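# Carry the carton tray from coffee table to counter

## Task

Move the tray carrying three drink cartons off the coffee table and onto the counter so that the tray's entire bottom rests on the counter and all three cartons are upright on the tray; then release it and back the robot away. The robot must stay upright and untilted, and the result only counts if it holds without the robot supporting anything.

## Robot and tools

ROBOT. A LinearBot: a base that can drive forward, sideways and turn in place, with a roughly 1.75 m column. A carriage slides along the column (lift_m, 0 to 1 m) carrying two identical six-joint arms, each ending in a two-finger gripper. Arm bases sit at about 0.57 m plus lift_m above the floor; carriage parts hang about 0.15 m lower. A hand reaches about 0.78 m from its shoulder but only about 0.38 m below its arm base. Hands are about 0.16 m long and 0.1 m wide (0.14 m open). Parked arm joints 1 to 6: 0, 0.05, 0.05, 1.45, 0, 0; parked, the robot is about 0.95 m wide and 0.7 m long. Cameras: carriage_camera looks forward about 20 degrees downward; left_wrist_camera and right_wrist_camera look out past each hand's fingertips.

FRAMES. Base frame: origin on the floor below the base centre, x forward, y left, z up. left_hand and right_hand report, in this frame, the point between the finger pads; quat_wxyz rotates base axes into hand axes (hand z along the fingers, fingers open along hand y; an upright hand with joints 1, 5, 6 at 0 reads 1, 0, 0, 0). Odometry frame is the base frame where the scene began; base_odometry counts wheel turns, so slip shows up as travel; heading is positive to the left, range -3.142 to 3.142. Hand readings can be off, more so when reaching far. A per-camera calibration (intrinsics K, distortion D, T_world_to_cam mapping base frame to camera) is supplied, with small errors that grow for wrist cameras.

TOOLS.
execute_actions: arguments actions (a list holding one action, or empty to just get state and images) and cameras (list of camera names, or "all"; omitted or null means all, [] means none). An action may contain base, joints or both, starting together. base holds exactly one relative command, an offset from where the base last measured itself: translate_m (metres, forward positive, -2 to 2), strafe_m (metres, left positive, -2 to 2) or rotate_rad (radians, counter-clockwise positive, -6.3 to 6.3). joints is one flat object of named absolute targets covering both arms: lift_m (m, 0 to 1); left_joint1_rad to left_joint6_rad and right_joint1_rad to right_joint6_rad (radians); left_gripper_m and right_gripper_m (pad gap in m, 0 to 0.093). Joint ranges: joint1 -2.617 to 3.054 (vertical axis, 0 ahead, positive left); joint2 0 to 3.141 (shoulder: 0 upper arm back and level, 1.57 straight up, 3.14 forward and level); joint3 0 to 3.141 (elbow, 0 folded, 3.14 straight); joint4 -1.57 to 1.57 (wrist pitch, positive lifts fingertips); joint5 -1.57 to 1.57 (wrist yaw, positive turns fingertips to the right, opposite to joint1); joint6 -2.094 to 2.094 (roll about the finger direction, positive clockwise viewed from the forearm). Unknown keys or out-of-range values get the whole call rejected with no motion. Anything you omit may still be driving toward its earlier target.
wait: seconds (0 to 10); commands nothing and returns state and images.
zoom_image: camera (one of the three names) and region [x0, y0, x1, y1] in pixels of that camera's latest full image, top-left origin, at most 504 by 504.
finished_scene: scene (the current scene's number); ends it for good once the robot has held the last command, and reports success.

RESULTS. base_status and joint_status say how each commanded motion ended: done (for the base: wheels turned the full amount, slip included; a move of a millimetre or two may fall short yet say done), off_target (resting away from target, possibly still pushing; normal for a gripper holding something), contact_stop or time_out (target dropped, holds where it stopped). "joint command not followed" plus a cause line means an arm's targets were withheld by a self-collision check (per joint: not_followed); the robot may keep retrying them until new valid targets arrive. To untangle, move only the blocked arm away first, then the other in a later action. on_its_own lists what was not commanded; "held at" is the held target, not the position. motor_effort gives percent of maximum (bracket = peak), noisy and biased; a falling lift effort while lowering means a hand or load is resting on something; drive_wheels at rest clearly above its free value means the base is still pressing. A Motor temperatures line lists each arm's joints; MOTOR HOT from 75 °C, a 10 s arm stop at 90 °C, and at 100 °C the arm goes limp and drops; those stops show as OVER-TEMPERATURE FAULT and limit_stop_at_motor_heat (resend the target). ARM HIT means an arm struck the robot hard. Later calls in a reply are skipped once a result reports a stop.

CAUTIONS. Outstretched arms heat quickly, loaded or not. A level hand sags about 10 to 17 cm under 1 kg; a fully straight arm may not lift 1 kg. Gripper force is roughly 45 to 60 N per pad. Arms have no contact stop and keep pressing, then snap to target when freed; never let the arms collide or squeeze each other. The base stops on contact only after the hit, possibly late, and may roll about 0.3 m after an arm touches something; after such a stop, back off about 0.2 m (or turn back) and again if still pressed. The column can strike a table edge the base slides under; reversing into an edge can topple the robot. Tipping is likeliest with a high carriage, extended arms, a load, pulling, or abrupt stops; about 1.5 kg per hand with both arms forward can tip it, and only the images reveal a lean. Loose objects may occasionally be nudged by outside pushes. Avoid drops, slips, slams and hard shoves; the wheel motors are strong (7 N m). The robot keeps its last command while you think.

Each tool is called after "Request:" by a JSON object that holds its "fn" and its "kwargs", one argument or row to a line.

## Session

Request:
{"fn": "execute_actions", "kwargs": {
  "actions": []
}}

Scene clock: 0.00 s.
Motor temperatures (°C, as the motors report them): left_arm=[21 32 24 26 24 22] | right_arm=[23 30 25 23 23 25]
base_odometry: x=+0.000 y=+0.000 heading=+0.000 (m, m, rad; odometry frame)
base_status: not commanded
joint_positions: lift_m=+0.299 left_joint1_rad=+0.004 left_joint2_rad=+0.059 left_joint3_rad=+0.059 left_joint4_rad=+1.429 left_joint5_rad=+0.049 left_joint6_rad=+0.016 left_gripper_m=+0.094 right_joint1_rad=+0.011 right_joint2_rad=+0.076 right_joint3_rad=+0.044 right_joint4_rad=+1.430 right_joint5_rad=+0.003 right_joint6_rad=-0.028 right_gripper_m=+0.094
joint_status: not commanded
motor_effort: lift_m=+19 drive_wheels=+0 (%)
left_hand: x=+0.3125 y=+0.3103 z=+1.2829 quat_wxyz=(+0.997, +0.025, +0.071, +0.008) (m; base frame)
right_hand: x=+0.3224 y=-0.3186 z=+1.2784 quat_wxyz=(+0.996, +0.000, +0.087, -0.008) (m; base frame)
pictures: carriage_camera, left_wrist_camera, right_wrist_camera
camera_calibration (this result's frames):
carriage_camera: T_world_to_cam=[[0.0456414, -0.998838, -0.0154756, 0.00831968], [-0.305134, 0.000811825, -0.952309, 1.26575], [0.951215, 0.0481869, -0.304742, 0.19818], [0, 0, 0, 1]] pos_world=[0.197331, -0.0022672, 1.26591]
left_wrist_camera: T_world_to_cam=[[0.000946618, -0.999733, -0.0230832, 0.339987], [0.72556, 0.0165715, -0.68796, 0.651045], [0.688159, -0.016097, 0.725382, -1.01496], [0, 0, 0, 1]] pos_world=[0.225758, 0.31277, 1.19197]
right_wrist_camera: T_world_to_cam=[[-0.021882, -0.999358, -0.0283738, -0.278736], [0.693187, 0.0052852, -0.720739, 0.706949], [0.720426, -0.0354396, 0.692626, -1.00265], [0, 0, 0, 1]] pos_world=[0.226186, -0.317827, 1.19608]
Images, in order (width x height): carriage_camera 672x504, left_wrist_camera 672x504, right_wrist_camera 672x504.

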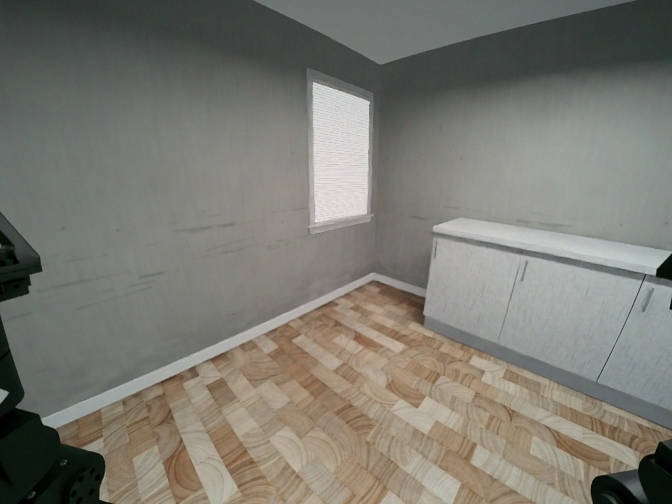

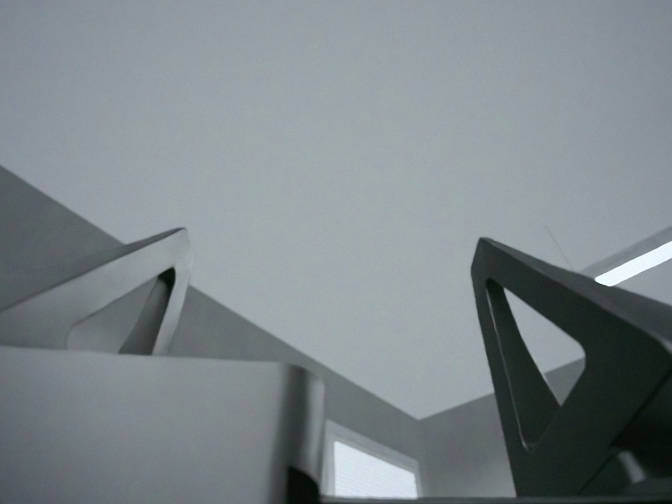

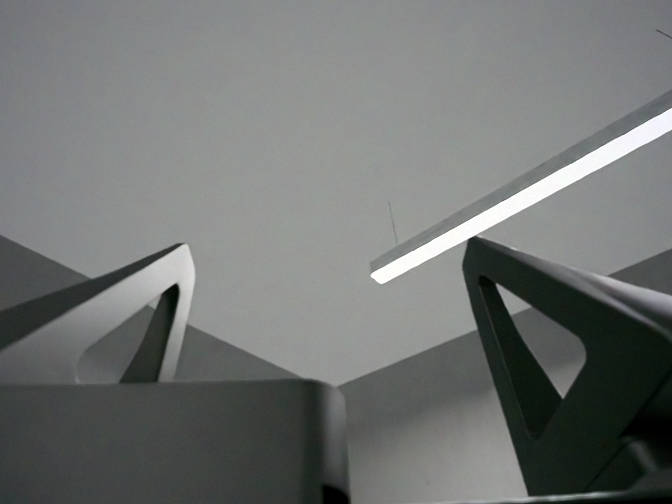

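Request:
{"fn": "zoom_image", "kwargs": {
  "camera": "carriage_camera",
  "region": [400, 200, 672, 440]
}}

Region (400, 200, 672, 440) of carriage_camera's 672x504 image, scaled by 1.853, with more detail than that image has; it fills the top 445 rows of this view, and the rest is white.

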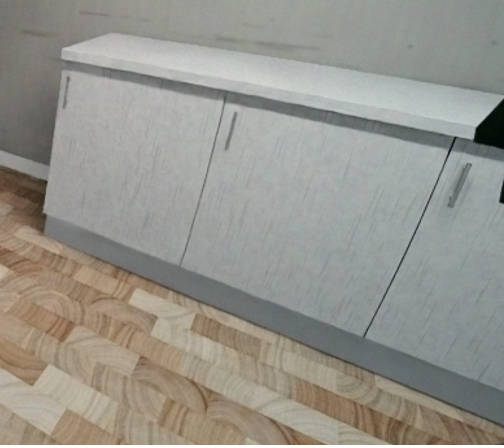

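Request:
{"fn": "execute_actions", "kwargs": {
  "actions": [
    {"base": {"rotate_rad": 2.36}}
  ],
  "cameras": ["carriage_camera"]
}}

Scene clock: 8.83 s.
Motor temperatures (°C, as the motors report them): left_arm=[21 32 25 26 24 22] | right_arm=[23 30 26 23 23 25]
base_odometry: x=+0.000 y=+0.000 heading=+2.359 (m, m, rad; odometry frame)
base_status: done
joint_positions: lift_m=+0.299 left_joint1_rad=+0.004 left_joint2_rad=+0.059 left_joint3_rad=+0.059 left_joint4_rad=+1.425 left_joint5_rad=+0.049 left_joint6_rad=+0.016 left_gripper_m=+0.094 right_joint1_rad=+0.011 right_joint2_rad=+0.076 right_joint3_rad=+0.044 right_joint4_rad=+1.429 right_joint5_rad=+0.003 right_joint6_rad=-0.028 right_gripper_m=+0.095
joint_status: not commanded
motor_effort: lift_m=+19(19) drive_wheels=+13(24) (%)
left_hand: x=+0.3133 y=+0.3103 z=+1.2828 quat_wxyz=(+0.997, +0.025, +0.072, +0.008) (m; base frame)
right_hand: x=+0.3225 y=-0.3186 z=+1.2784 quat_wxyz=(+0.996, +0.000, +0.087, -0.008) (m; base frame)
pictures: carriage_camera
camera_calibration (this result's frames):
carriage_camera: T_world_to_cam=[[0.0456414, -0.998838, -0.0154756, 0.00831968], [-0.305134, 0.000811825, -0.952309, 1.26575], [0.951215, 0.0481869, -0.304742, 0.19818], [0, 0, 0, 1]] pos_world=[0.197331, -0.0022672, 1.26591]
Images, in order (width x height): carriage_camera 672x504.

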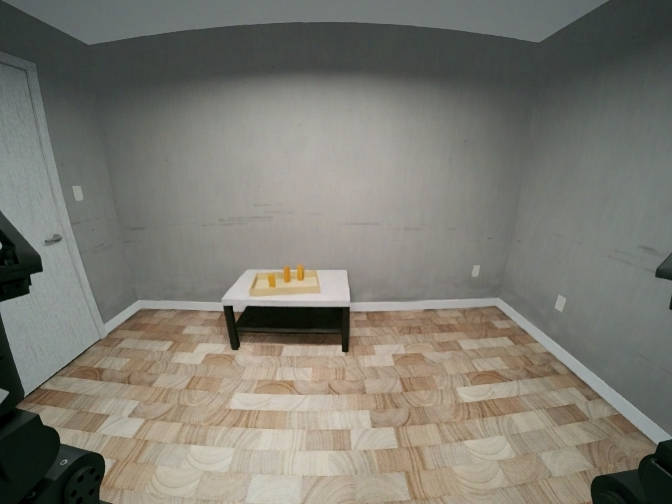

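Request:
{"fn": "zoom_image", "kwargs": {
  "camera": "carriage_camera",
  "region": [210, 255, 360, 360]
}}

Request:
{"fn": "zoom_image", "kwargs": {
  "camera": "carriage_camera",
  "region": [240, 258, 330, 308]
}}

Region (210, 255, 360, 360) of carriage_camera's 672x504 image, scaled by 3.360, with more detail than that image has; it fills the top 353 rows of this view, and the rest is white.

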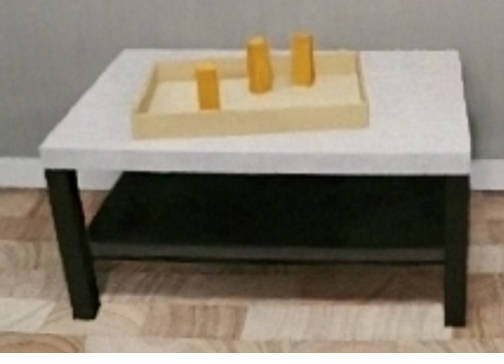

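Region (240, 258, 330, 308) of carriage_camera's 672x504 image, scaled by 5.600, with more detail than that image has.

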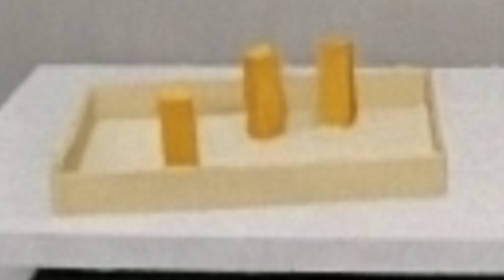

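Request:
{"fn": "execute_actions", "kwargs": {
  "actions": [
    {"base": {"rotate_rad": 0.156}}
  ],
  "cameras": []
}}

Request:
{"fn": "execute_actions", "kwargs": {
  "actions": [
    {"base": {"strafe_m": 0.172}}
  ],
  "cameras": ["carriage_camera"]
}}

Request:
{"fn": "zoom_image", "kwargs": {
  "camera": "carriage_camera",
  "region": [280, 250, 420, 355]
}}

Scene clock: 30.03 s.
Motor temperatures (°C, as the motors report them): left_arm=[21 31 27 26 24 22] | right_arm=[23 30 27 23 23 25]
base_odometry: x=+0.000 y=+0.000 heading=+2.515 (m, m, rad; odometry frame)
base_status: done
joint_positions: lift_m=+0.299 left_joint1_rad=+0.004 left_joint2_rad=+0.059 left_joint3_rad=+0.059 left_joint4_rad=+1.425 left_joint5_rad=+0.049 left_joint6_rad=+0.016 left_gripper_m=+0.094 right_joint1_rad=+0.011 right_joint2_rad=+0.076 right_joint3_rad=+0.044 right_joint4_rad=+1.429 right_joint5_rad=+0.003 right_joint6_rad=-0.028 right_gripper_m=+0.095
joint_status: not commanded
motor_effort: lift_m=+19(19) drive_wheels=+13(23) (%)
left_hand: x=+0.3133 y=+0.3103 z=+1.2828 quat_wxyz=(+0.997, +0.025, +0.072, +0.008) (m; base frame)
right_hand: x=+0.3225 y=-0.3186 z=+1.2784 quat_wxyz=(+0.996, +0.000, +0.087, -0.008) (m; base frame)
pictures: none
No camera images: the call's "cameras" was empty. Leave "cameras" out to get every camera's image.

Scene clock: 32.07 s.
Motor temperatures (°C, as the motors report them): left_arm=[21 31 27 26 24 22] | right_arm=[23 29 27 23 23 25]
base_odometry: x=-0.101 y=-0.139 heading=+2.516 (m, m, rad; odometry frame)
base_status: done
joint_positions: lift_m=+0.299 left_joint1_rad=+0.004 left_joint2_rad=+0.059 left_joint3_rad=+0.059 left_joint4_rad=+1.425 left_joint5_rad=+0.049 left_joint6_rad=+0.016 left_gripper_m=+0.094 right_joint1_rad=+0.011 right_joint2_rad=+0.076 right_joint3_rad=+0.044 right_joint4_rad=+1.429 right_joint5_rad=+0.003 right_joint6_rad=-0.028 right_gripper_m=+0.095
joint_status: not commanded
motor_effort: lift_m=+19(19) drive_wheels=-13(24) (%)
left_hand: x=+0.3133 y=+0.3103 z=+1.2828 quat_wxyz=(+0.997, +0.025, +0.072, +0.008) (m; base frame)
right_hand: x=+0.3225 y=-0.3186 z=+1.2784 quat_wxyz=(+0.996, +0.000, +0.087, -0.008) (m; base frame)
pictures: carriage_camera
camera_calibration (this result's frames):
carriage_camera: T_world_to_cam=[[0.0456414, -0.998838, -0.0154756, 0.00831968], [-0.305134, 0.000811825, -0.952309, 1.26575], [0.951215, 0.0481869, -0.304742, 0.19818], [0, 0, 0, 1]] pos_world=[0.197331, -0.0022672, 1.26591]
Images, in order (width x height): carriage_camera 672x504.

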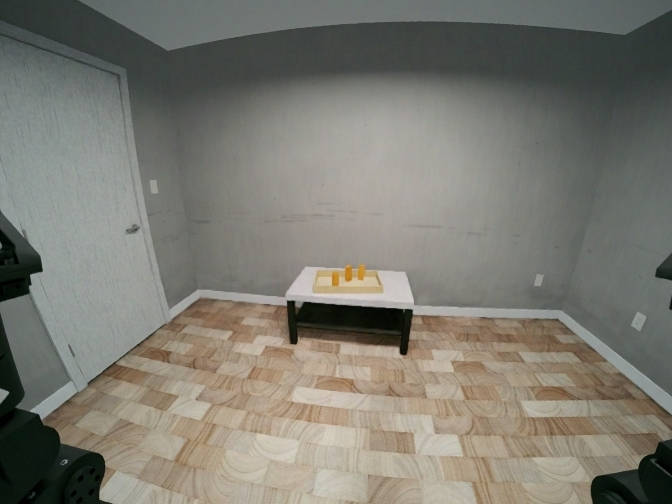

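Region (280, 250, 420, 355) of carriage_camera's 672x504 image, scaled by 3.600, with more detail than that image has; it fills the top 378 rows of this view, and the rest is white.

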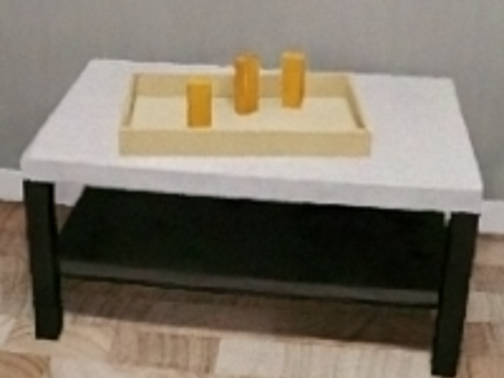

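Request:
{"fn": "execute_actions", "kwargs": {
  "actions": [
    {"base": {"translate_m": 1.28}, "joints": {"lift_m": 0.15, "left_joint1_rad": -0.195, "left_joint2_rad": 2.393, "left_joint3_rad": 1.314, "left_joint4_rad": -0.491, "left_joint5_rad": 0, "left_joint6_rad": -0.2, "left_gripper_m": 0.07, "right_joint1_rad": 0.197, "right_joint2_rad": 2.393, "right_joint3_rad": 1.314, "right_joint4_rad": -0.491, "right_joint5_rad": 0, "right_joint6_rad": 0.195, "right_gripper_m": 0.07}}
  ]
}}

Scene clock: 40.33 s.
Motor temperatures (°C, as the motors report them): left_arm=[21 32 27 26 24 22] | right_arm=[23 31 28 23 23 25]
base_odometry: x=-1.139 y=+0.608 heading=+2.517 (m, m, rad; odometry frame)
base_status: done
joint_positions: lift_m=+0.150 left_joint1_rad=-0.187 left_joint2_rad=+2.392 left_joint3_rad=+1.305 left_joint4_rad=-0.496 left_joint5_rad=+0.005 left_joint6_rad=-0.192 left_gripper_m=+0.070 right_joint1_rad=+0.192 right_joint2_rad=+2.388 right_joint3_rad=+1.311 right_joint4_rad=-0.485 right_joint5_rad=+0.002 right_joint6_rad=+0.191 right_gripper_m=+0.070
joint_status: all done
motor_effort: lift_m=+19(19) drive_wheels=-12(33) (%)
left_hand: x=+0.6471 y=+0.2477 z=+0.5601 quat_wxyz=(-0.006, -0.003, +1.000, -0.001) (m; base frame)
right_hand: x=+0.6531 y=-0.2459 z=+0.5624 quat_wxyz=(+0.005, -0.001, +1.000, +0.000) (m; base frame)
pictures: carriage_camera, left_wrist_camera, right_wrist_camera
camera_calibration (this result's frames):
carriage_camera: T_world_to_cam=[[0.0456414, -0.998838, -0.0154756, 0.00601232], [-0.305134, 0.000811825, -0.952309, 1.12376], [0.951215, 0.0481869, -0.304742, 0.152744], [0, 0, 0, 1]] pos_world=[0.197331, -0.0022672, 1.11681]
left_wrist_camera: T_world_to_cam=[[0.0207414, -0.999511, -0.0233878, 0.247698], [-0.807893, -0.0305364, 0.588537, 0.201134], [-0.588964, 0.00668772, -0.808132, 0.957808], [0, 0, 0, 1]] pos_world=[0.721472, 0.247313, 0.661453]
right_wrist_camera: T_world_to_cam=[[0.00112345, -0.999502, 0.0315413, -0.267923], [-0.812494, 0.0174753, 0.582707, 0.214577], [-0.582968, -0.0262818, -0.81207, 0.957327], [0, 0, 0, 1]] pos_world=[0.732735, -0.246379, 0.660832]
Images, in order (width x height): carriage_camera 672x504, left_wrist_camera 672x504, right_wrist_camera 672x504.

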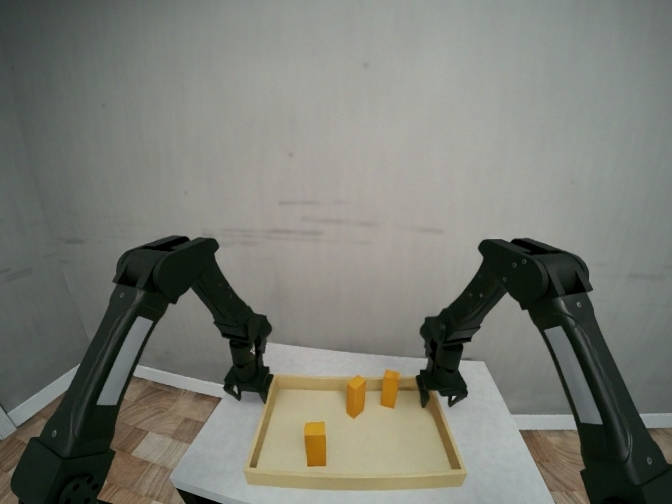

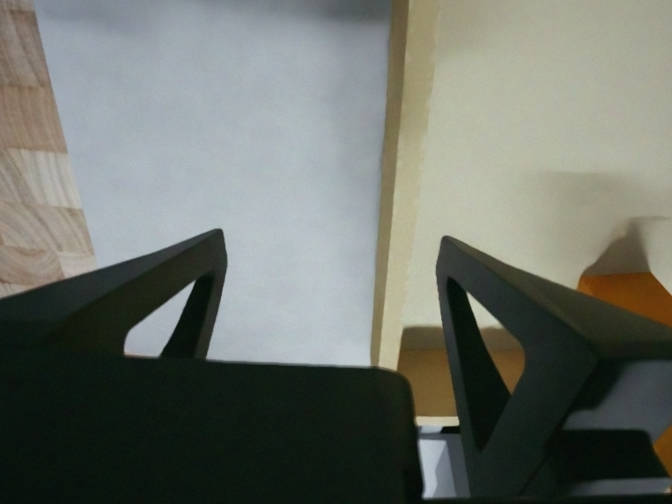

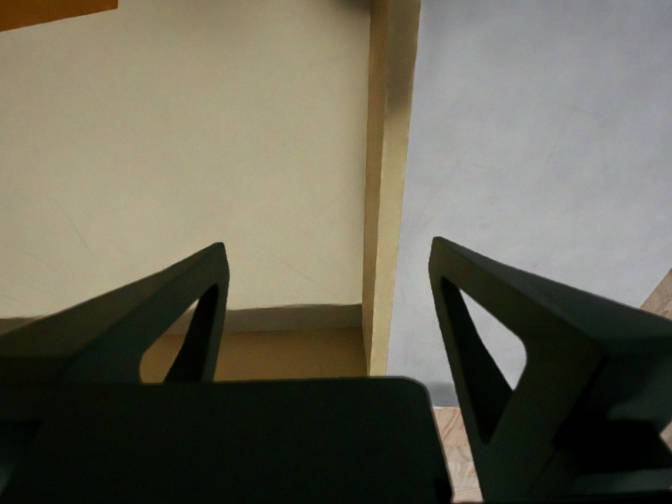

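Request:
{"fn": "zoom_image", "kwargs": {
  "camera": "carriage_camera",
  "region": [235, 360, 475, 504]
}}

Region (235, 360, 475, 504) of carriage_camera's 672x504 image, scaled by 2.100, with more detail than that image has; it fills the top 302 rows of this view, and the rest is white.

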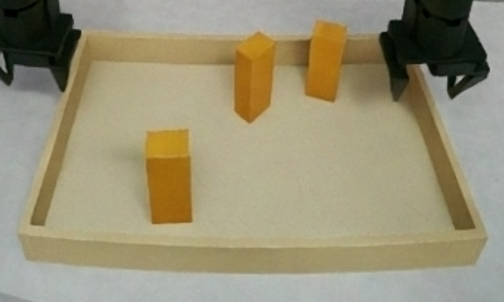

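Request:
{"fn": "execute_actions", "kwargs": {
  "actions": [
    {"base": {"strafe_m": -0.032}, "joints": {"lift_m": 0.098, "left_gripper_m": 0.075, "right_gripper_m": 0.075}}
  ]
}}

Scene clock: 50.17 s.
Motor temperatures (°C, as the motors report them): left_arm=[21 35 28 26 24 22] | right_arm=[23 35 28 23 23 25]
base_odometry: x=-1.121 y=+0.634 heading=+2.518 (m, m, rad; odometry frame)
base_status: done
joint_positions: lift_m=+0.098 left_joint1_rad=-0.192 left_joint2_rad=+2.396 left_joint3_rad=+1.305 left_joint4_rad=-0.493 left_joint5_rad=+0.004 left_joint6_rad=-0.192 left_gripper_m=+0.075 right_joint1_rad=+0.196 right_joint2_rad=+2.391 right_joint3_rad=+1.311 right_joint4_rad=-0.485 right_joint5_rad=+0.002 right_joint6_rad=+0.191 right_gripper_m=+0.075
joint_status: all done
motor_effort: lift_m=+19(21) drive_wheels=+9(23) (%)
left_hand: x=+0.6462 y=+0.2462 z=+0.5064 quat_wxyz=(-0.007, +0.000, +1.000, +0.000) (m; base frame)
right_hand: x=+0.6519 y=-0.2443 z=+0.5093 quat_wxyz=(+0.003, -0.003, +1.000, -0.001) (m; base frame)
pictures: carriage_camera, left_wrist_camera, right_wrist_camera
camera_calibration (this result's frames):
carriage_camera: T_world_to_cam=[[0.0456414, -0.998838, -0.0154756, 0.00520721], [-0.305134, 0.000811825, -0.952309, 1.07422], [0.951215, 0.0481869, -0.304742, 0.13689], [0, 0, 0, 1]] pos_world=[0.197331, -0.0022672, 1.06479]
left_wrist_camera: T_world_to_cam=[[0.0157174, -0.999555, -0.0253516, 0.249249], [-0.806882, -0.0276535, 0.590065, 0.229809], [-0.590503, 0.0111815, -0.806958, 0.913209], [0, 0, 0, 1]] pos_world=[0.720764, 0.245282, 0.607638]
right_wrist_camera: T_world_to_cam=[[0.00543692, -0.999465, 0.0322615, -0.267879], [-0.810375, 0.0144984, 0.585732, 0.240824], [-0.585887, -0.0293285, -0.809862, 0.913507], [0, 0, 0, 1]] pos_world=[0.731825, -0.244435, 0.607399]
Images, in order (width x height): carriage_camera 672x504, left_wrist_camera 672x504, right_wrist_camera 672x504.

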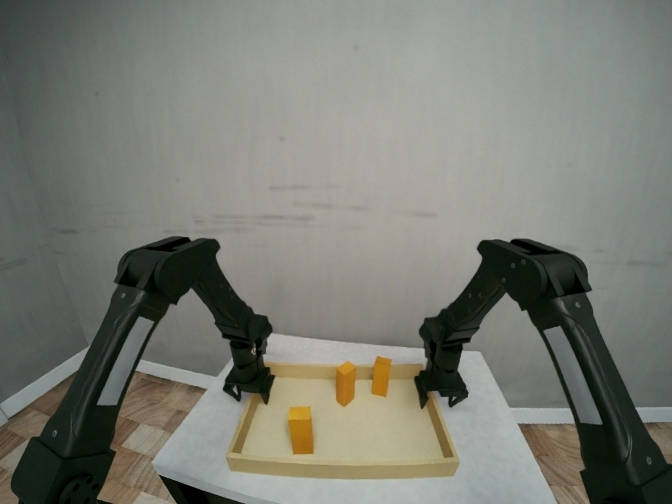

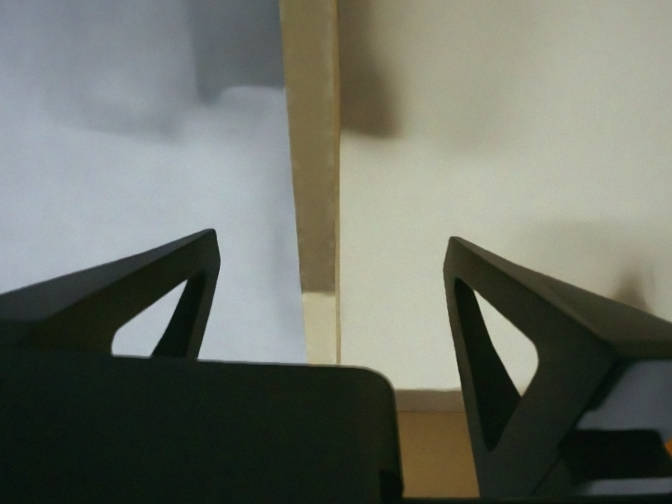

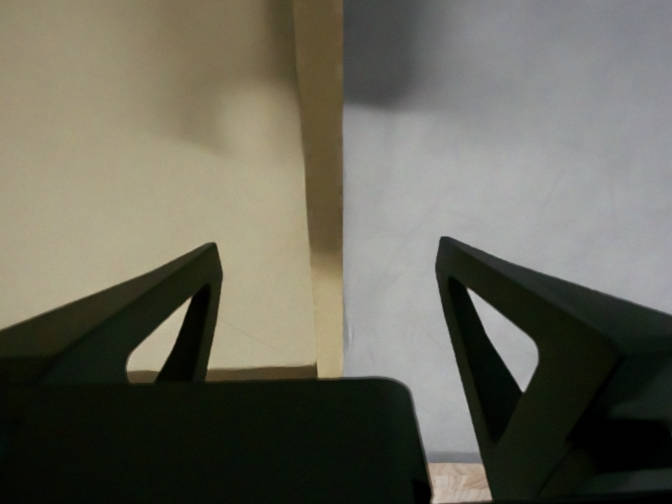

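Request:
{"fn": "execute_actions", "kwargs": {
  "actions": [
    {"joints": {"lift_m": 0.071, "left_joint1_rad": -0.172, "left_joint6_rad": -0.185, "left_gripper_m": 0.035, "right_gripper_m": 0.035}}
  ]
}}

Scene clock: 52.10 s.
Motor temperatures (°C, as the motors report them): left_arm=[21 35 28 26 24 22] | right_arm=[23 36 28 23 23 25]
base_odometry: x=-1.121 y=+0.634 heading=+2.518 (m, m, rad; odometry frame)
base_status: not commanded
joint_positions: lift_m=+0.071 left_joint1_rad=-0.180 left_joint2_rad=+2.399 left_joint3_rad=+1.305 left_joint4_rad=-0.492 left_joint5_rad=+0.004 left_joint6_rad=-0.186 left_gripper_m=+0.035 right_joint1_rad=+0.196 right_joint2_rad=+2.393 right_joint3_rad=+1.311 right_joint4_rad=-0.486 right_joint5_rad=+0.002 right_joint6_rad=+0.191 right_gripper_m=+0.035
joint_status: all done
motor_effort: lift_m=+19(21) drive_wheels=+9(9) (%)
left_hand: x=+0.6467 y=+0.2507 z=+0.4785 quat_wxyz=(-0.008, -0.003, +1.000, +0.000) (m; base frame)
right_hand: x=+0.6513 y=-0.2445 z=+0.4817 quat_wxyz=(+0.002, -0.003, +1.000, -0.001) (m; base frame)
pictures: carriage_camera, left_wrist_camera, right_wrist_camera
camera_calibration (this result's frames):
carriage_camera: T_world_to_cam=[[0.0456414, -0.998838, -0.0154756, 0.00478976], [-0.305134, 0.000811825, -0.952309, 1.04853], [0.951215, 0.0481869, -0.304742, 0.128669], [0, 0, 0, 1]] pos_world=[0.197331, -0.0022672, 1.03781]
left_wrist_camera: T_world_to_cam=[[0.0213993, -0.999444, -0.0255696, 0.249386], [-0.805827, -0.0323806, 0.591265, 0.24669], [-0.591764, 0.00795201, -0.806072, 0.892076], [0, 0, 0, 1]] pos_world=[0.721351, 0.250142, 0.579595]
right_wrist_camera: T_world_to_cam=[[0.00550983, -0.99945, 0.0326956, -0.267353], [-0.809058, 0.0147604, 0.587544, 0.254827], [-0.587703, -0.0296899, -0.808532, 0.891333], [0, 0, 0, 1]] pos_world=[0.731482, -0.244504, 0.57969]
Images, in order (width x height): carriage_camera 672x504, left_wrist_camera 672x504, right_wrist_camera 672x504.

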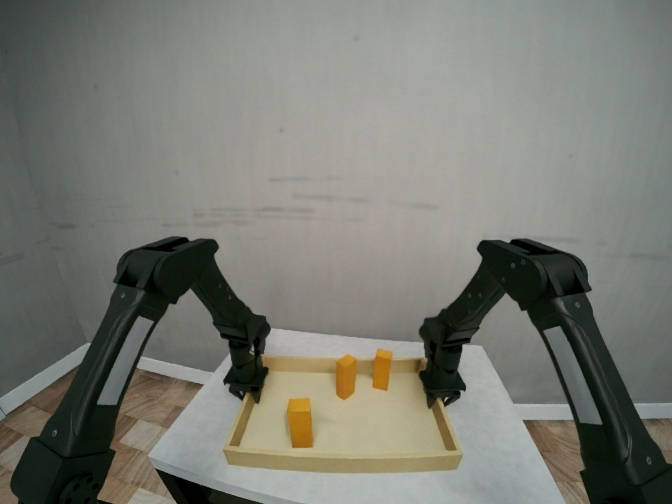

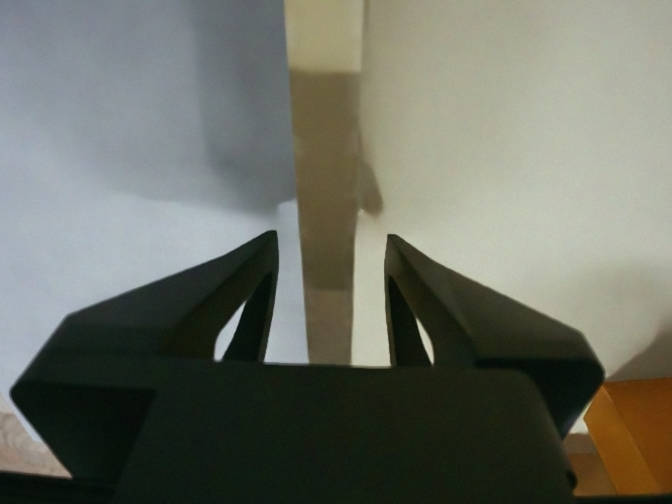

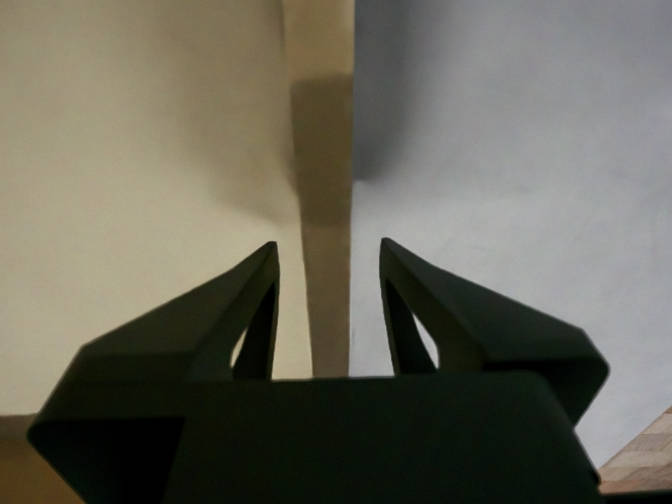

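Both rims are centred between the fingers. Closing the grippers, then a small test lift.

Request:
{"fn": "execute_actions", "kwargs": {
  "actions": [
    {"joints": {"left_gripper_m": 0.0, "right_gripper_m": 0.0}}
  ],
  "cameras": []
}}

Request:
{"fn": "execute_actions", "kwargs": {
  "actions": [
    {"joints": {"lift_m": 0.097}}
  ]
}}

Scene clock: 53.37 s.
Motor temperatures (°C, as the motors report them): left_arm=[21 36 28 26 24 22] | right_arm=[23 37 28 23 23 25]
base_odometry: x=-1.121 y=+0.634 heading=+2.518 (m, m, rad; odometry frame)
base_status: not commanded
joint_positions: lift_m=+0.071 left_joint1_rad=-0.179 left_joint2_rad=+2.399 left_joint3_rad=+1.305 left_joint4_rad=-0.488 left_joint5_rad=+0.010 left_joint6_rad=-0.200 left_gripper_m=+0.009 right_joint1_rad=+0.197 right_joint2_rad=+2.393 right_joint3_rad=+1.311 right_joint4_rad=-0.487 right_joint5_rad=-0.001 right_joint6_rad=+0.188 right_gripper_m=+0.009
joint_status: left_gripper_m off_target (ended at +0.009, target +0.000); right_gripper_m off_target (ended at +0.009, target +0.000)
motor_effort: lift_m=+19(19) drive_wheels=+9(9) (%)
left_hand: x=+0.6476 y=+0.2496 z=+0.4785 quat_wxyz=(-0.006, -0.011, +1.000, -0.004) (m; base frame)
right_hand: x=+0.6508 y=-0.2437 z=+0.4817 quat_wxyz=(+0.001, -0.004, +1.000, +0.001) (m; base frame)
pictures: none
No camera images: the call's "cameras" was empty. Leave "cameras" out to get every camera's image.

Scene clock: 54.07 s.
Motor temperatures (°C, as the motors report them): left_arm=[21 36 28 26 24 22] | right_arm=[23 37 28 23 23 25]
base_odometry: x=-1.121 y=+0.634 heading=+2.518 (m, m, rad; odometry frame)
base_status: not commanded
joint_positions: lift_m=+0.097 left_joint1_rad=-0.179 left_joint2_rad=+2.417 left_joint3_rad=+1.305 left_joint4_rad=-0.484 left_joint5_rad=+0.015 left_joint6_rad=-0.200 left_gripper_m=+0.009 right_joint1_rad=+0.198 right_joint2_rad=+2.410 right_joint3_rad=+1.311 right_joint4_rad=-0.485 right_joint5_rad=-0.006 right_joint6_rad=+0.188 right_gripper_m=+0.009
joint_status: all done
motor_effort: lift_m=+20(24) drive_wheels=+9(9) (%)
left_hand: x=+0.6439 y=+0.2495 z=+0.4981 quat_wxyz=(-0.013, -0.011, +1.000, -0.005) (m; base frame)
right_hand: x=+0.6467 y=-0.2435 z=+0.5013 quat_wxyz=(-0.007, -0.005, +1.000, +0.001) (m; base frame)
pictures: carriage_camera, left_wrist_camera, right_wrist_camera
camera_calibration (this result's frames):
carriage_camera: T_world_to_cam=[[0.0456414, -0.998838, -0.0154756, 0.00519055], [-0.305134, 0.000811825, -0.952309, 1.07319], [0.951215, 0.0481869, -0.304742, 0.136562], [0, 0, 0, 1]] pos_world=[0.197331, -0.0022672, 1.06371]
left_wrist_camera: T_world_to_cam=[[0.0370193, -0.999177, -0.0165929, 0.234146], [-0.798623, -0.0395616, 0.60053, 0.225344], [-0.600692, -0.00897981, -0.79943, 0.912945], [0, 0, 0, 1]] pos_world=[0.719696, 0.251066, 0.598394]
right_wrist_camera: T_world_to_cam=[[0.0102073, -0.999557, 0.027967, -0.267732], [-0.798384, 0.008693, 0.602086, 0.223915], [-0.602062, -0.0284741, -0.797941, 0.908762], [0, 0, 0, 1]] pos_world=[0.728634, -0.243683, 0.59781]
Images, in order (width x height): carriage_camera 672x504, left_wrist_camera 672x504, right_wrist_camera 672x504.

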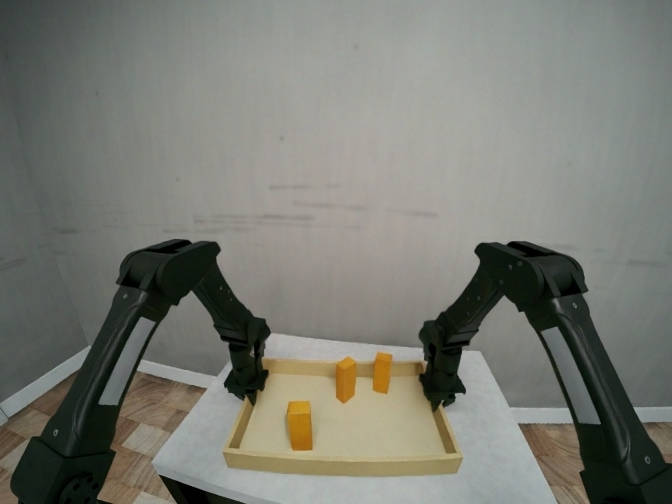

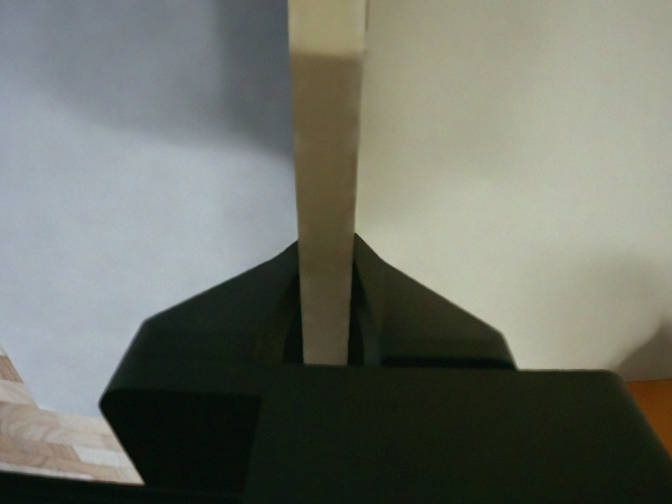

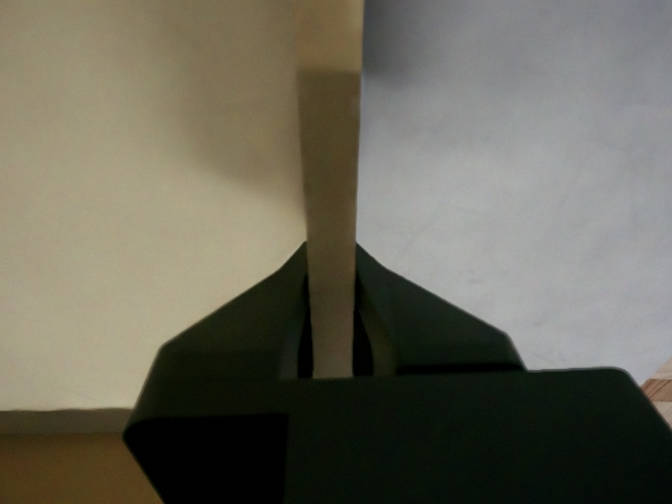

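Request:
{"fn": "execute_actions", "kwargs": {
  "actions": [
    {"base": {"translate_m": -2.0}, "joints": {"lift_m": 0.58, "left_joint2_rad": 2.37, "right_joint2_rad": 2.372}}
  ],
  "cameras": ["carriage_camera"]
}}

Scene clock: 63.03 s.
Motor temperatures (°C, as the motors report them): left_arm=[21 40 28 26 24 22] | right_arm=[23 41 28 23 23 25]
base_odometry: x=+0.502 y=-0.534 heading=+2.518 (m, m, rad; odometry frame)
base_status: done
joint_positions: lift_m=+0.580 left_joint1_rad=-0.179 left_joint2_rad=+2.399 left_joint3_rad=+1.305 left_joint4_rad=-0.482 left_joint5_rad=+0.012 left_joint6_rad=-0.201 left_gripper_m=+0.009 right_joint1_rad=+0.198 right_joint2_rad=+2.389 right_joint3_rad=+1.311 right_joint4_rad=-0.485 right_joint5_rad=+0.002 right_joint6_rad=+0.188 right_gripper_m=+0.009
joint_status: all done
motor_effort: lift_m=+20(24) drive_wheels=-6(29) (%)
left_hand: x=+0.6489 y=+0.2492 z=+0.9872 quat_wxyz=(-0.004, -0.011, +1.000, -0.005) (m; base frame)
right_hand: x=+0.6522 y=-0.2438 z=+0.9919 quat_wxyz=(+0.004, -0.005, +1.000, +0.000) (m; base frame)
pictures: carriage_camera
camera_calibration (this result's frames):
carriage_camera: T_world_to_cam=[[0.0456414, -0.998838, -0.0154756, 0.0126652], [-0.305134, 0.000811825, -0.952309, 1.53315], [0.951215, 0.0481869, -0.304742, 0.28375], [0, 0, 0, 1]] pos_world=[0.197331, -0.0022672, 1.5467]
Images, in order (width x height): carriage_camera 672x504.

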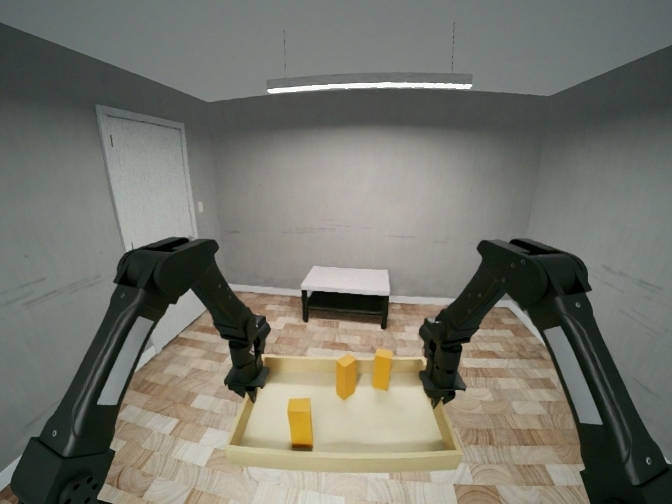

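Request:
{"fn": "execute_actions", "kwargs": {
  "actions": [
    {"base": {"rotate_rad": 2.986}}
  ],
  "cameras": ["carriage_camera"]
}}

Request:
{"fn": "zoom_image", "kwargs": {
  "camera": "carriage_camera",
  "region": [150, 255, 510, 425]
}}

Scene clock: 67.93 s.
Motor temperatures (°C, as the motors report them): left_arm=[21 41 28 26 24 22] | right_arm=[23 43 28 23 23 25]
base_odometry: x=+0.501 y=-0.534 heading=-0.780 (m, m, rad; odometry frame)
base_status: done
joint_positions: lift_m=+0.580 left_joint1_rad=-0.168 left_joint2_rad=+2.399 left_joint3_rad=+1.305 left_joint4_rad=-0.473 left_joint5_rad=+0.013 left_joint6_rad=-0.197 left_gripper_m=+0.009 right_joint1_rad=+0.203 right_joint2_rad=+2.389 right_joint3_rad=+1.311 right_joint4_rad=-0.471 right_joint5_rad=+0.000 right_joint6_rad=+0.191 right_gripper_m=+0.009
joint_status: not commanded
motor_effort: lift_m=+20(19) drive_wheels=+16(38) (%)
left_hand: x=+0.6518 y=+0.2525 z=+0.9872 quat_wxyz=(+0.001, -0.014, +1.000, -0.007) (m; base frame)
right_hand: x=+0.6551 y=-0.2405 z=+0.9919 quat_wxyz=(+0.010, -0.006, +1.000, +0.002) (m; base frame)
pictures: carriage_camera
camera_calibration (this result's frames):
carriage_camera: T_world_to_cam=[[0.0456414, -0.998838, -0.0154756, 0.0126652], [-0.305134, 0.000811825, -0.952309, 1.53315], [0.951215, 0.0481869, -0.304742, 0.28375], [0, 0, 0, 1]] pos_world=[0.197331, -0.0022672, 1.5467]
Images, in order (width x height): carriage_camera 672x504.

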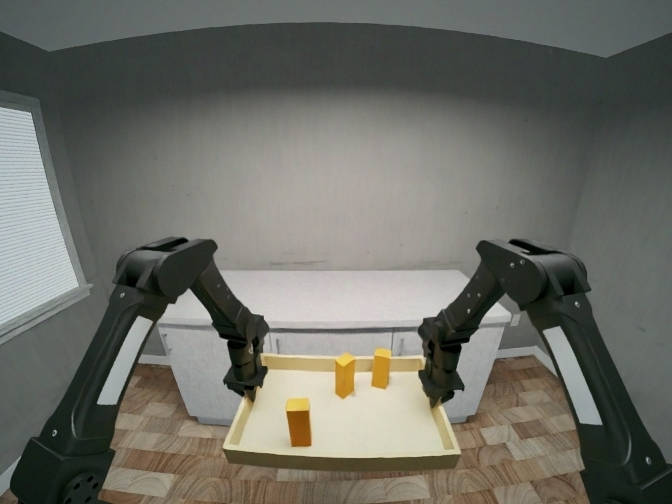

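Region (150, 255, 510, 425) of carriage_camera's 672x504 image, scaled by 1.400, with more detail than that image has; it fills the top 238 rows of this view, and the rest is white.

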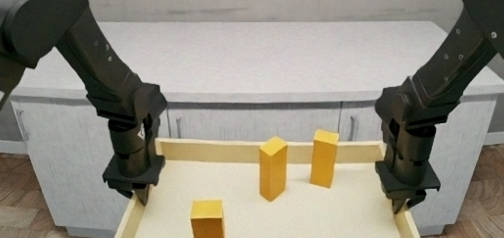

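Request:
{"fn": "execute_actions", "kwargs": {
  "actions": [
    {"base": {"translate_m": 0.73}, "joints": {"lift_m": 0.57}}
  ]
}}

Scene clock: 73.90 s.
Motor temperatures (°C, as the motors report them): left_arm=[21 43 28 26 24 22] | right_arm=[23 46 28 23 23 25]
base_odometry: x=+1.021 y=-1.047 heading=-0.779 (m, m, rad; odometry frame)
base_status: done
joint_positions: lift_m=+0.570 left_joint1_rad=-0.171 left_joint2_rad=+2.401 left_joint3_rad=+1.305 left_joint4_rad=-0.486 left_joint5_rad=+0.012 left_joint6_rad=-0.197 left_gripper_m=+0.009 right_joint1_rad=+0.203 right_joint2_rad=+2.397 right_joint3_rad=+1.311 right_joint4_rad=-0.481 right_joint5_rad=-0.005 right_joint6_rad=+0.192 right_gripper_m=+0.009
joint_status: all done
motor_effort: lift_m=+20(23) drive_wheels=-14(35) (%)
left_hand: x=+0.6479 y=+0.2524 z=+0.9765 quat_wxyz=(-0.007, -0.013, +1.000, -0.005) (m; base frame)
right_hand: x=+0.6507 y=-0.2406 z=+0.9789 quat_wxyz=(+0.001, -0.006, +1.000, +0.003) (m; base frame)
pictures: carriage_camera, left_wrist_camera, right_wrist_camera
camera_calibration (this result's frames):
carriage_camera: T_world_to_cam=[[0.0456414, -0.998838, -0.0154756, 0.0125094], [-0.305134, 0.000811825, -0.952309, 1.52357], [0.951215, 0.0481869, -0.304742, 0.280683], [0, 0, 0, 1]] pos_world=[0.197331, -0.0022672, 1.53664]
left_wrist_camera: T_world_to_cam=[[0.0417645, -0.998993, -0.0163657, 0.241548], [-0.806337, -0.0433734, 0.589864, -0.0422263], [-0.58998, -0.0114391, -0.807337, 1.2992], [0, 0, 0, 1]] pos_world=[0.722366, 0.254335, 1.07775]
right_wrist_camera: T_world_to_cam=[[0.011277, -0.999622, 0.02506, -0.27604], [-0.808665, 0.00562421, 0.588243, -0.0409996], [-0.588162, -0.0268988, -0.808296, 1.29379], [0, 0, 0, 1]] pos_world=[0.730918, -0.240903, 1.0768]
Images, in order (width x height): carriage_camera 672x504, left_wrist_camera 672x504, right_wrist_camera 672x504.

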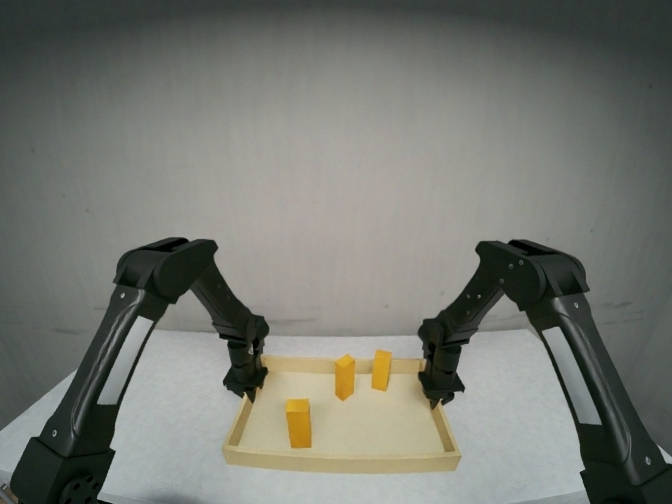

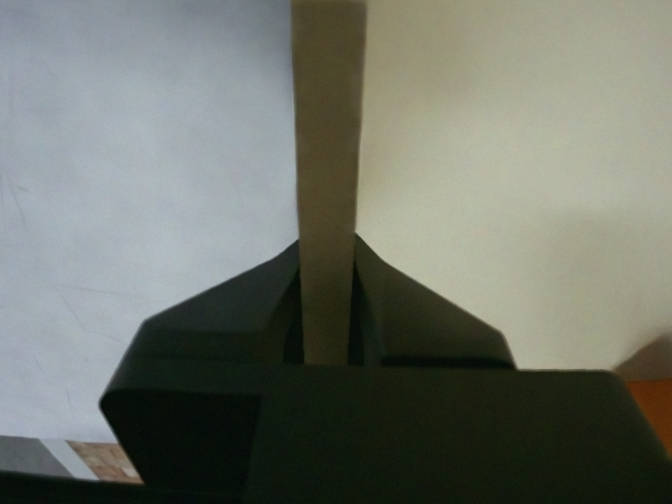

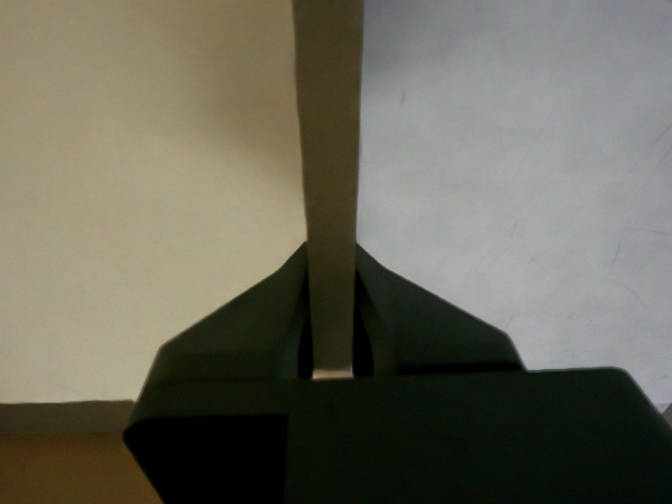

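Request:
{"fn": "execute_actions", "kwargs": {
  "actions": [
    {"joints": {"lift_m": 0.525}}
  ],
  "cameras": ["right_wrist_camera"]
}}

Scene clock: 77.30 s.
Motor temperatures (°C, as the motors report them): left_arm=[21 44 28 26 24 22] | right_arm=[23 47 28 23 23 25]
base_odometry: x=+1.021 y=-1.047 heading=-0.779 (m, m, rad; odometry frame)
base_status: not commanded
joint_positions: lift_m=+0.525 left_joint1_rad=-0.171 left_joint2_rad=+2.383 left_joint3_rad=+1.305 left_joint4_rad=-0.502 left_joint5_rad=+0.012 left_joint6_rad=-0.197 left_gripper_m=+0.009 right_joint1_rad=+0.203 right_joint2_rad=+2.377 right_joint3_rad=+1.311 right_joint4_rad=-0.498 right_joint5_rad=-0.001 right_joint6_rad=+0.192 right_gripper_m=+0.009
joint_status: all done
motor_effort: lift_m=+19(22) drive_wheels=-13(18) (%)
left_hand: x=+0.6487 y=+0.2523 z=+0.9383 quat_wxyz=(-0.005, -0.013, +1.000, -0.005) (m; base frame)
right_hand: x=+0.6517 y=-0.2410 z=+0.9415 quat_wxyz=(+0.003, -0.006, +1.000, +0.001) (m; base frame)
pictures: right_wrist_camera
camera_calibration (this result's frames):
right_wrist_camera: T_world_to_cam=[[0.0111463, -0.999542, 0.0281483, -0.278362], [-0.811088, 0.00742606, 0.584876, -0.012912], [-0.584817, -0.02935, -0.810634, 1.26359], [0, 0, 0, 1]] pos_world=[0.731597, -0.241053, 1.03969]
Images, in order (width x height): right_wrist_camera 672x504.

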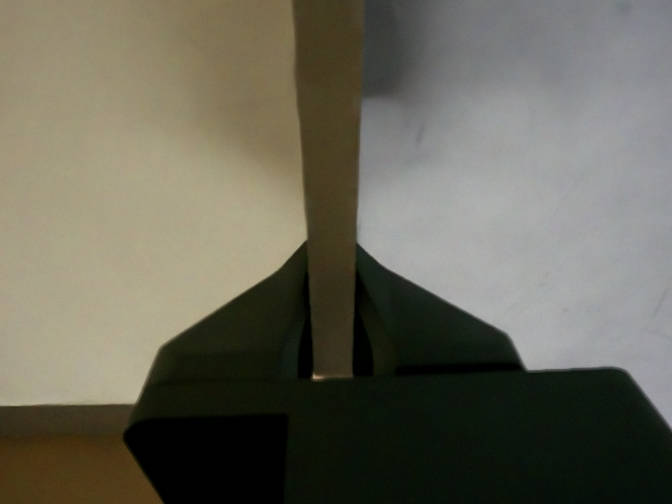

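The tray touched down at the expected height (hand z stopped at 0.938 and 0.942, shoulders unloaded). Releasing and lifting the hands clear.

Request:
{"fn": "execute_actions", "kwargs": {
  "actions": [
    {"joints": {"left_gripper_m": 0.045, "right_gripper_m": 0.045}}
  ],
  "cameras": []
}}

Request:
{"fn": "execute_actions", "kwargs": {
  "actions": [
    {"joints": {"lift_m": 0.595}}
  ]
}}

Scene clock: 78.83 s.
Motor temperatures (°C, as the motors report them): left_arm=[21 44 28 26 24 22] | right_arm=[23 47 28 23 23 25]
base_odometry: x=+1.021 y=-1.047 heading=-0.779 (m, m, rad; odometry frame)
base_status: not commanded
joint_positions: lift_m=+0.525 left_joint1_rad=-0.171 left_joint2_rad=+2.383 left_joint3_rad=+1.305 left_joint4_rad=-0.500 left_joint5_rad=+0.008 left_joint6_rad=-0.194 left_gripper_m=+0.045 right_joint1_rad=+0.203 right_joint2_rad=+2.377 right_joint3_rad=+1.311 right_joint4_rad=-0.498 right_joint5_rad=-0.001 right_joint6_rad=+0.192 right_gripper_m=+0.045
joint_status: all done
motor_effort: lift_m=+18(18) drive_wheels=-13(13) (%)
left_hand: x=+0.6493 y=+0.2529 z=+0.9383 quat_wxyz=(-0.004, -0.012, +1.000, -0.003) (m; base frame)
right_hand: x=+0.6517 y=-0.2410 z=+0.9415 quat_wxyz=(+0.003, -0.006, +1.000, +0.001) (m; base frame)
pictures: none
No camera images: the call's "cameras" was empty. Leave "cameras" out to get every camera's image.

Scene clock: 79.63 s.
Motor temperatures (°C, as the motors report them): left_arm=[21 44 28 26 24 22] | right_arm=[23 47 28 23 23 25]
base_odometry: x=+1.021 y=-1.047 heading=-0.779 (m, m, rad; odometry frame)
base_status: not commanded
joint_positions: lift_m=+0.595 left_joint1_rad=-0.171 left_joint2_rad=+2.382 left_joint3_rad=+1.305 left_joint4_rad=-0.493 left_joint5_rad=+0.007 left_joint6_rad=-0.194 left_gripper_m=+0.045 right_joint1_rad=+0.203 right_joint2_rad=+2.365 right_joint3_rad=+1.311 right_joint4_rad=-0.496 right_joint5_rad=-0.001 right_joint6_rad=+0.192 right_gripper_m=+0.045
joint_status: all done
motor_effort: lift_m=+18(23) drive_wheels=+13(13) (%)
left_hand: x=+0.6513 y=+0.2529 z=+1.0089 quat_wxyz=(+0.000, -0.012, +1.000, -0.003) (m; base frame)
right_hand: x=+0.6552 y=-0.2403 z=+1.0161 quat_wxyz=(+0.010, -0.006, +1.000, +0.003) (m; base frame)
pictures: carriage_camera, left_wrist_camera, right_wrist_camera
camera_calibration (this result's frames):
carriage_camera: T_world_to_cam=[[0.0456414, -0.998838, -0.0154756, 0.0129006], [-0.305134, 0.000811825, -0.952309, 1.54764], [0.951215, 0.0481869, -0.304742, 0.288385], [0, 0, 0, 1]] pos_world=[0.197331, -0.0022672, 1.56191]
left_wrist_camera: T_world_to_cam=[[0.0393059, -0.999041, -0.019302, 0.246926], [-0.814284, -0.0432207, 0.578855, -0.0423398], [-0.579134, -0.00703511, -0.815202, 1.32712], [0, 0, 0, 1]] pos_world=[0.724397, 0.254195, 1.11114]
right_wrist_camera: T_world_to_cam=[[0.0107663, -0.99962, 0.0253793, -0.276738], [-0.81931, 0.00573169, 0.573321, -0.0370102], [-0.573249, -0.0269661, -0.818937, 1.32758], [0, 0, 0, 1]] pos_world=[0.73369, -0.240621, 1.11545]
Images, in order (width x height): carriage_camera 672x504, left_wrist_camera 672x504, right_wrist_camera 672x504.

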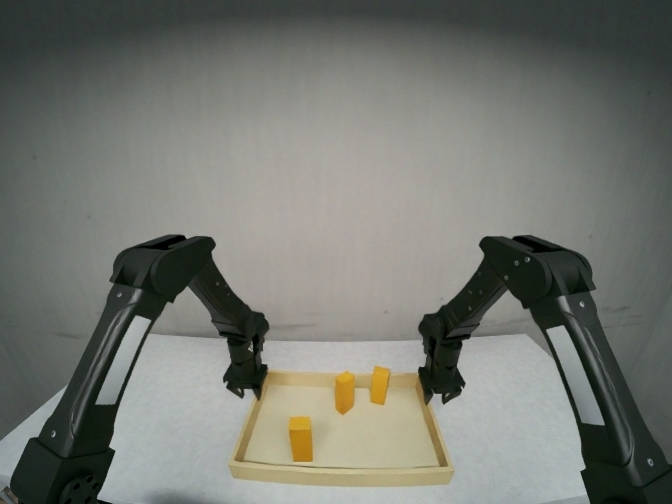

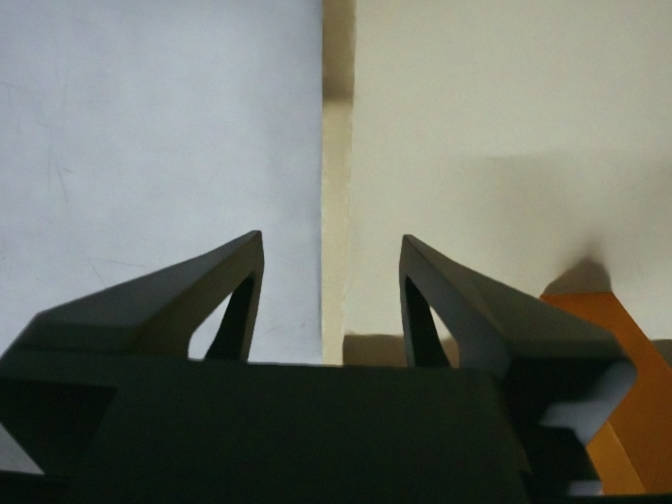

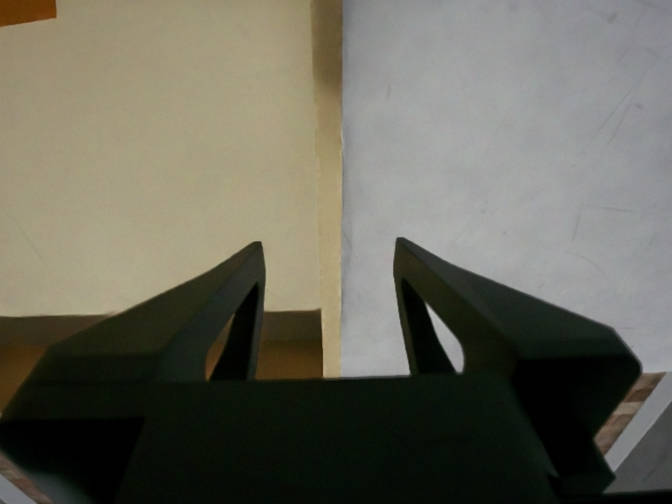

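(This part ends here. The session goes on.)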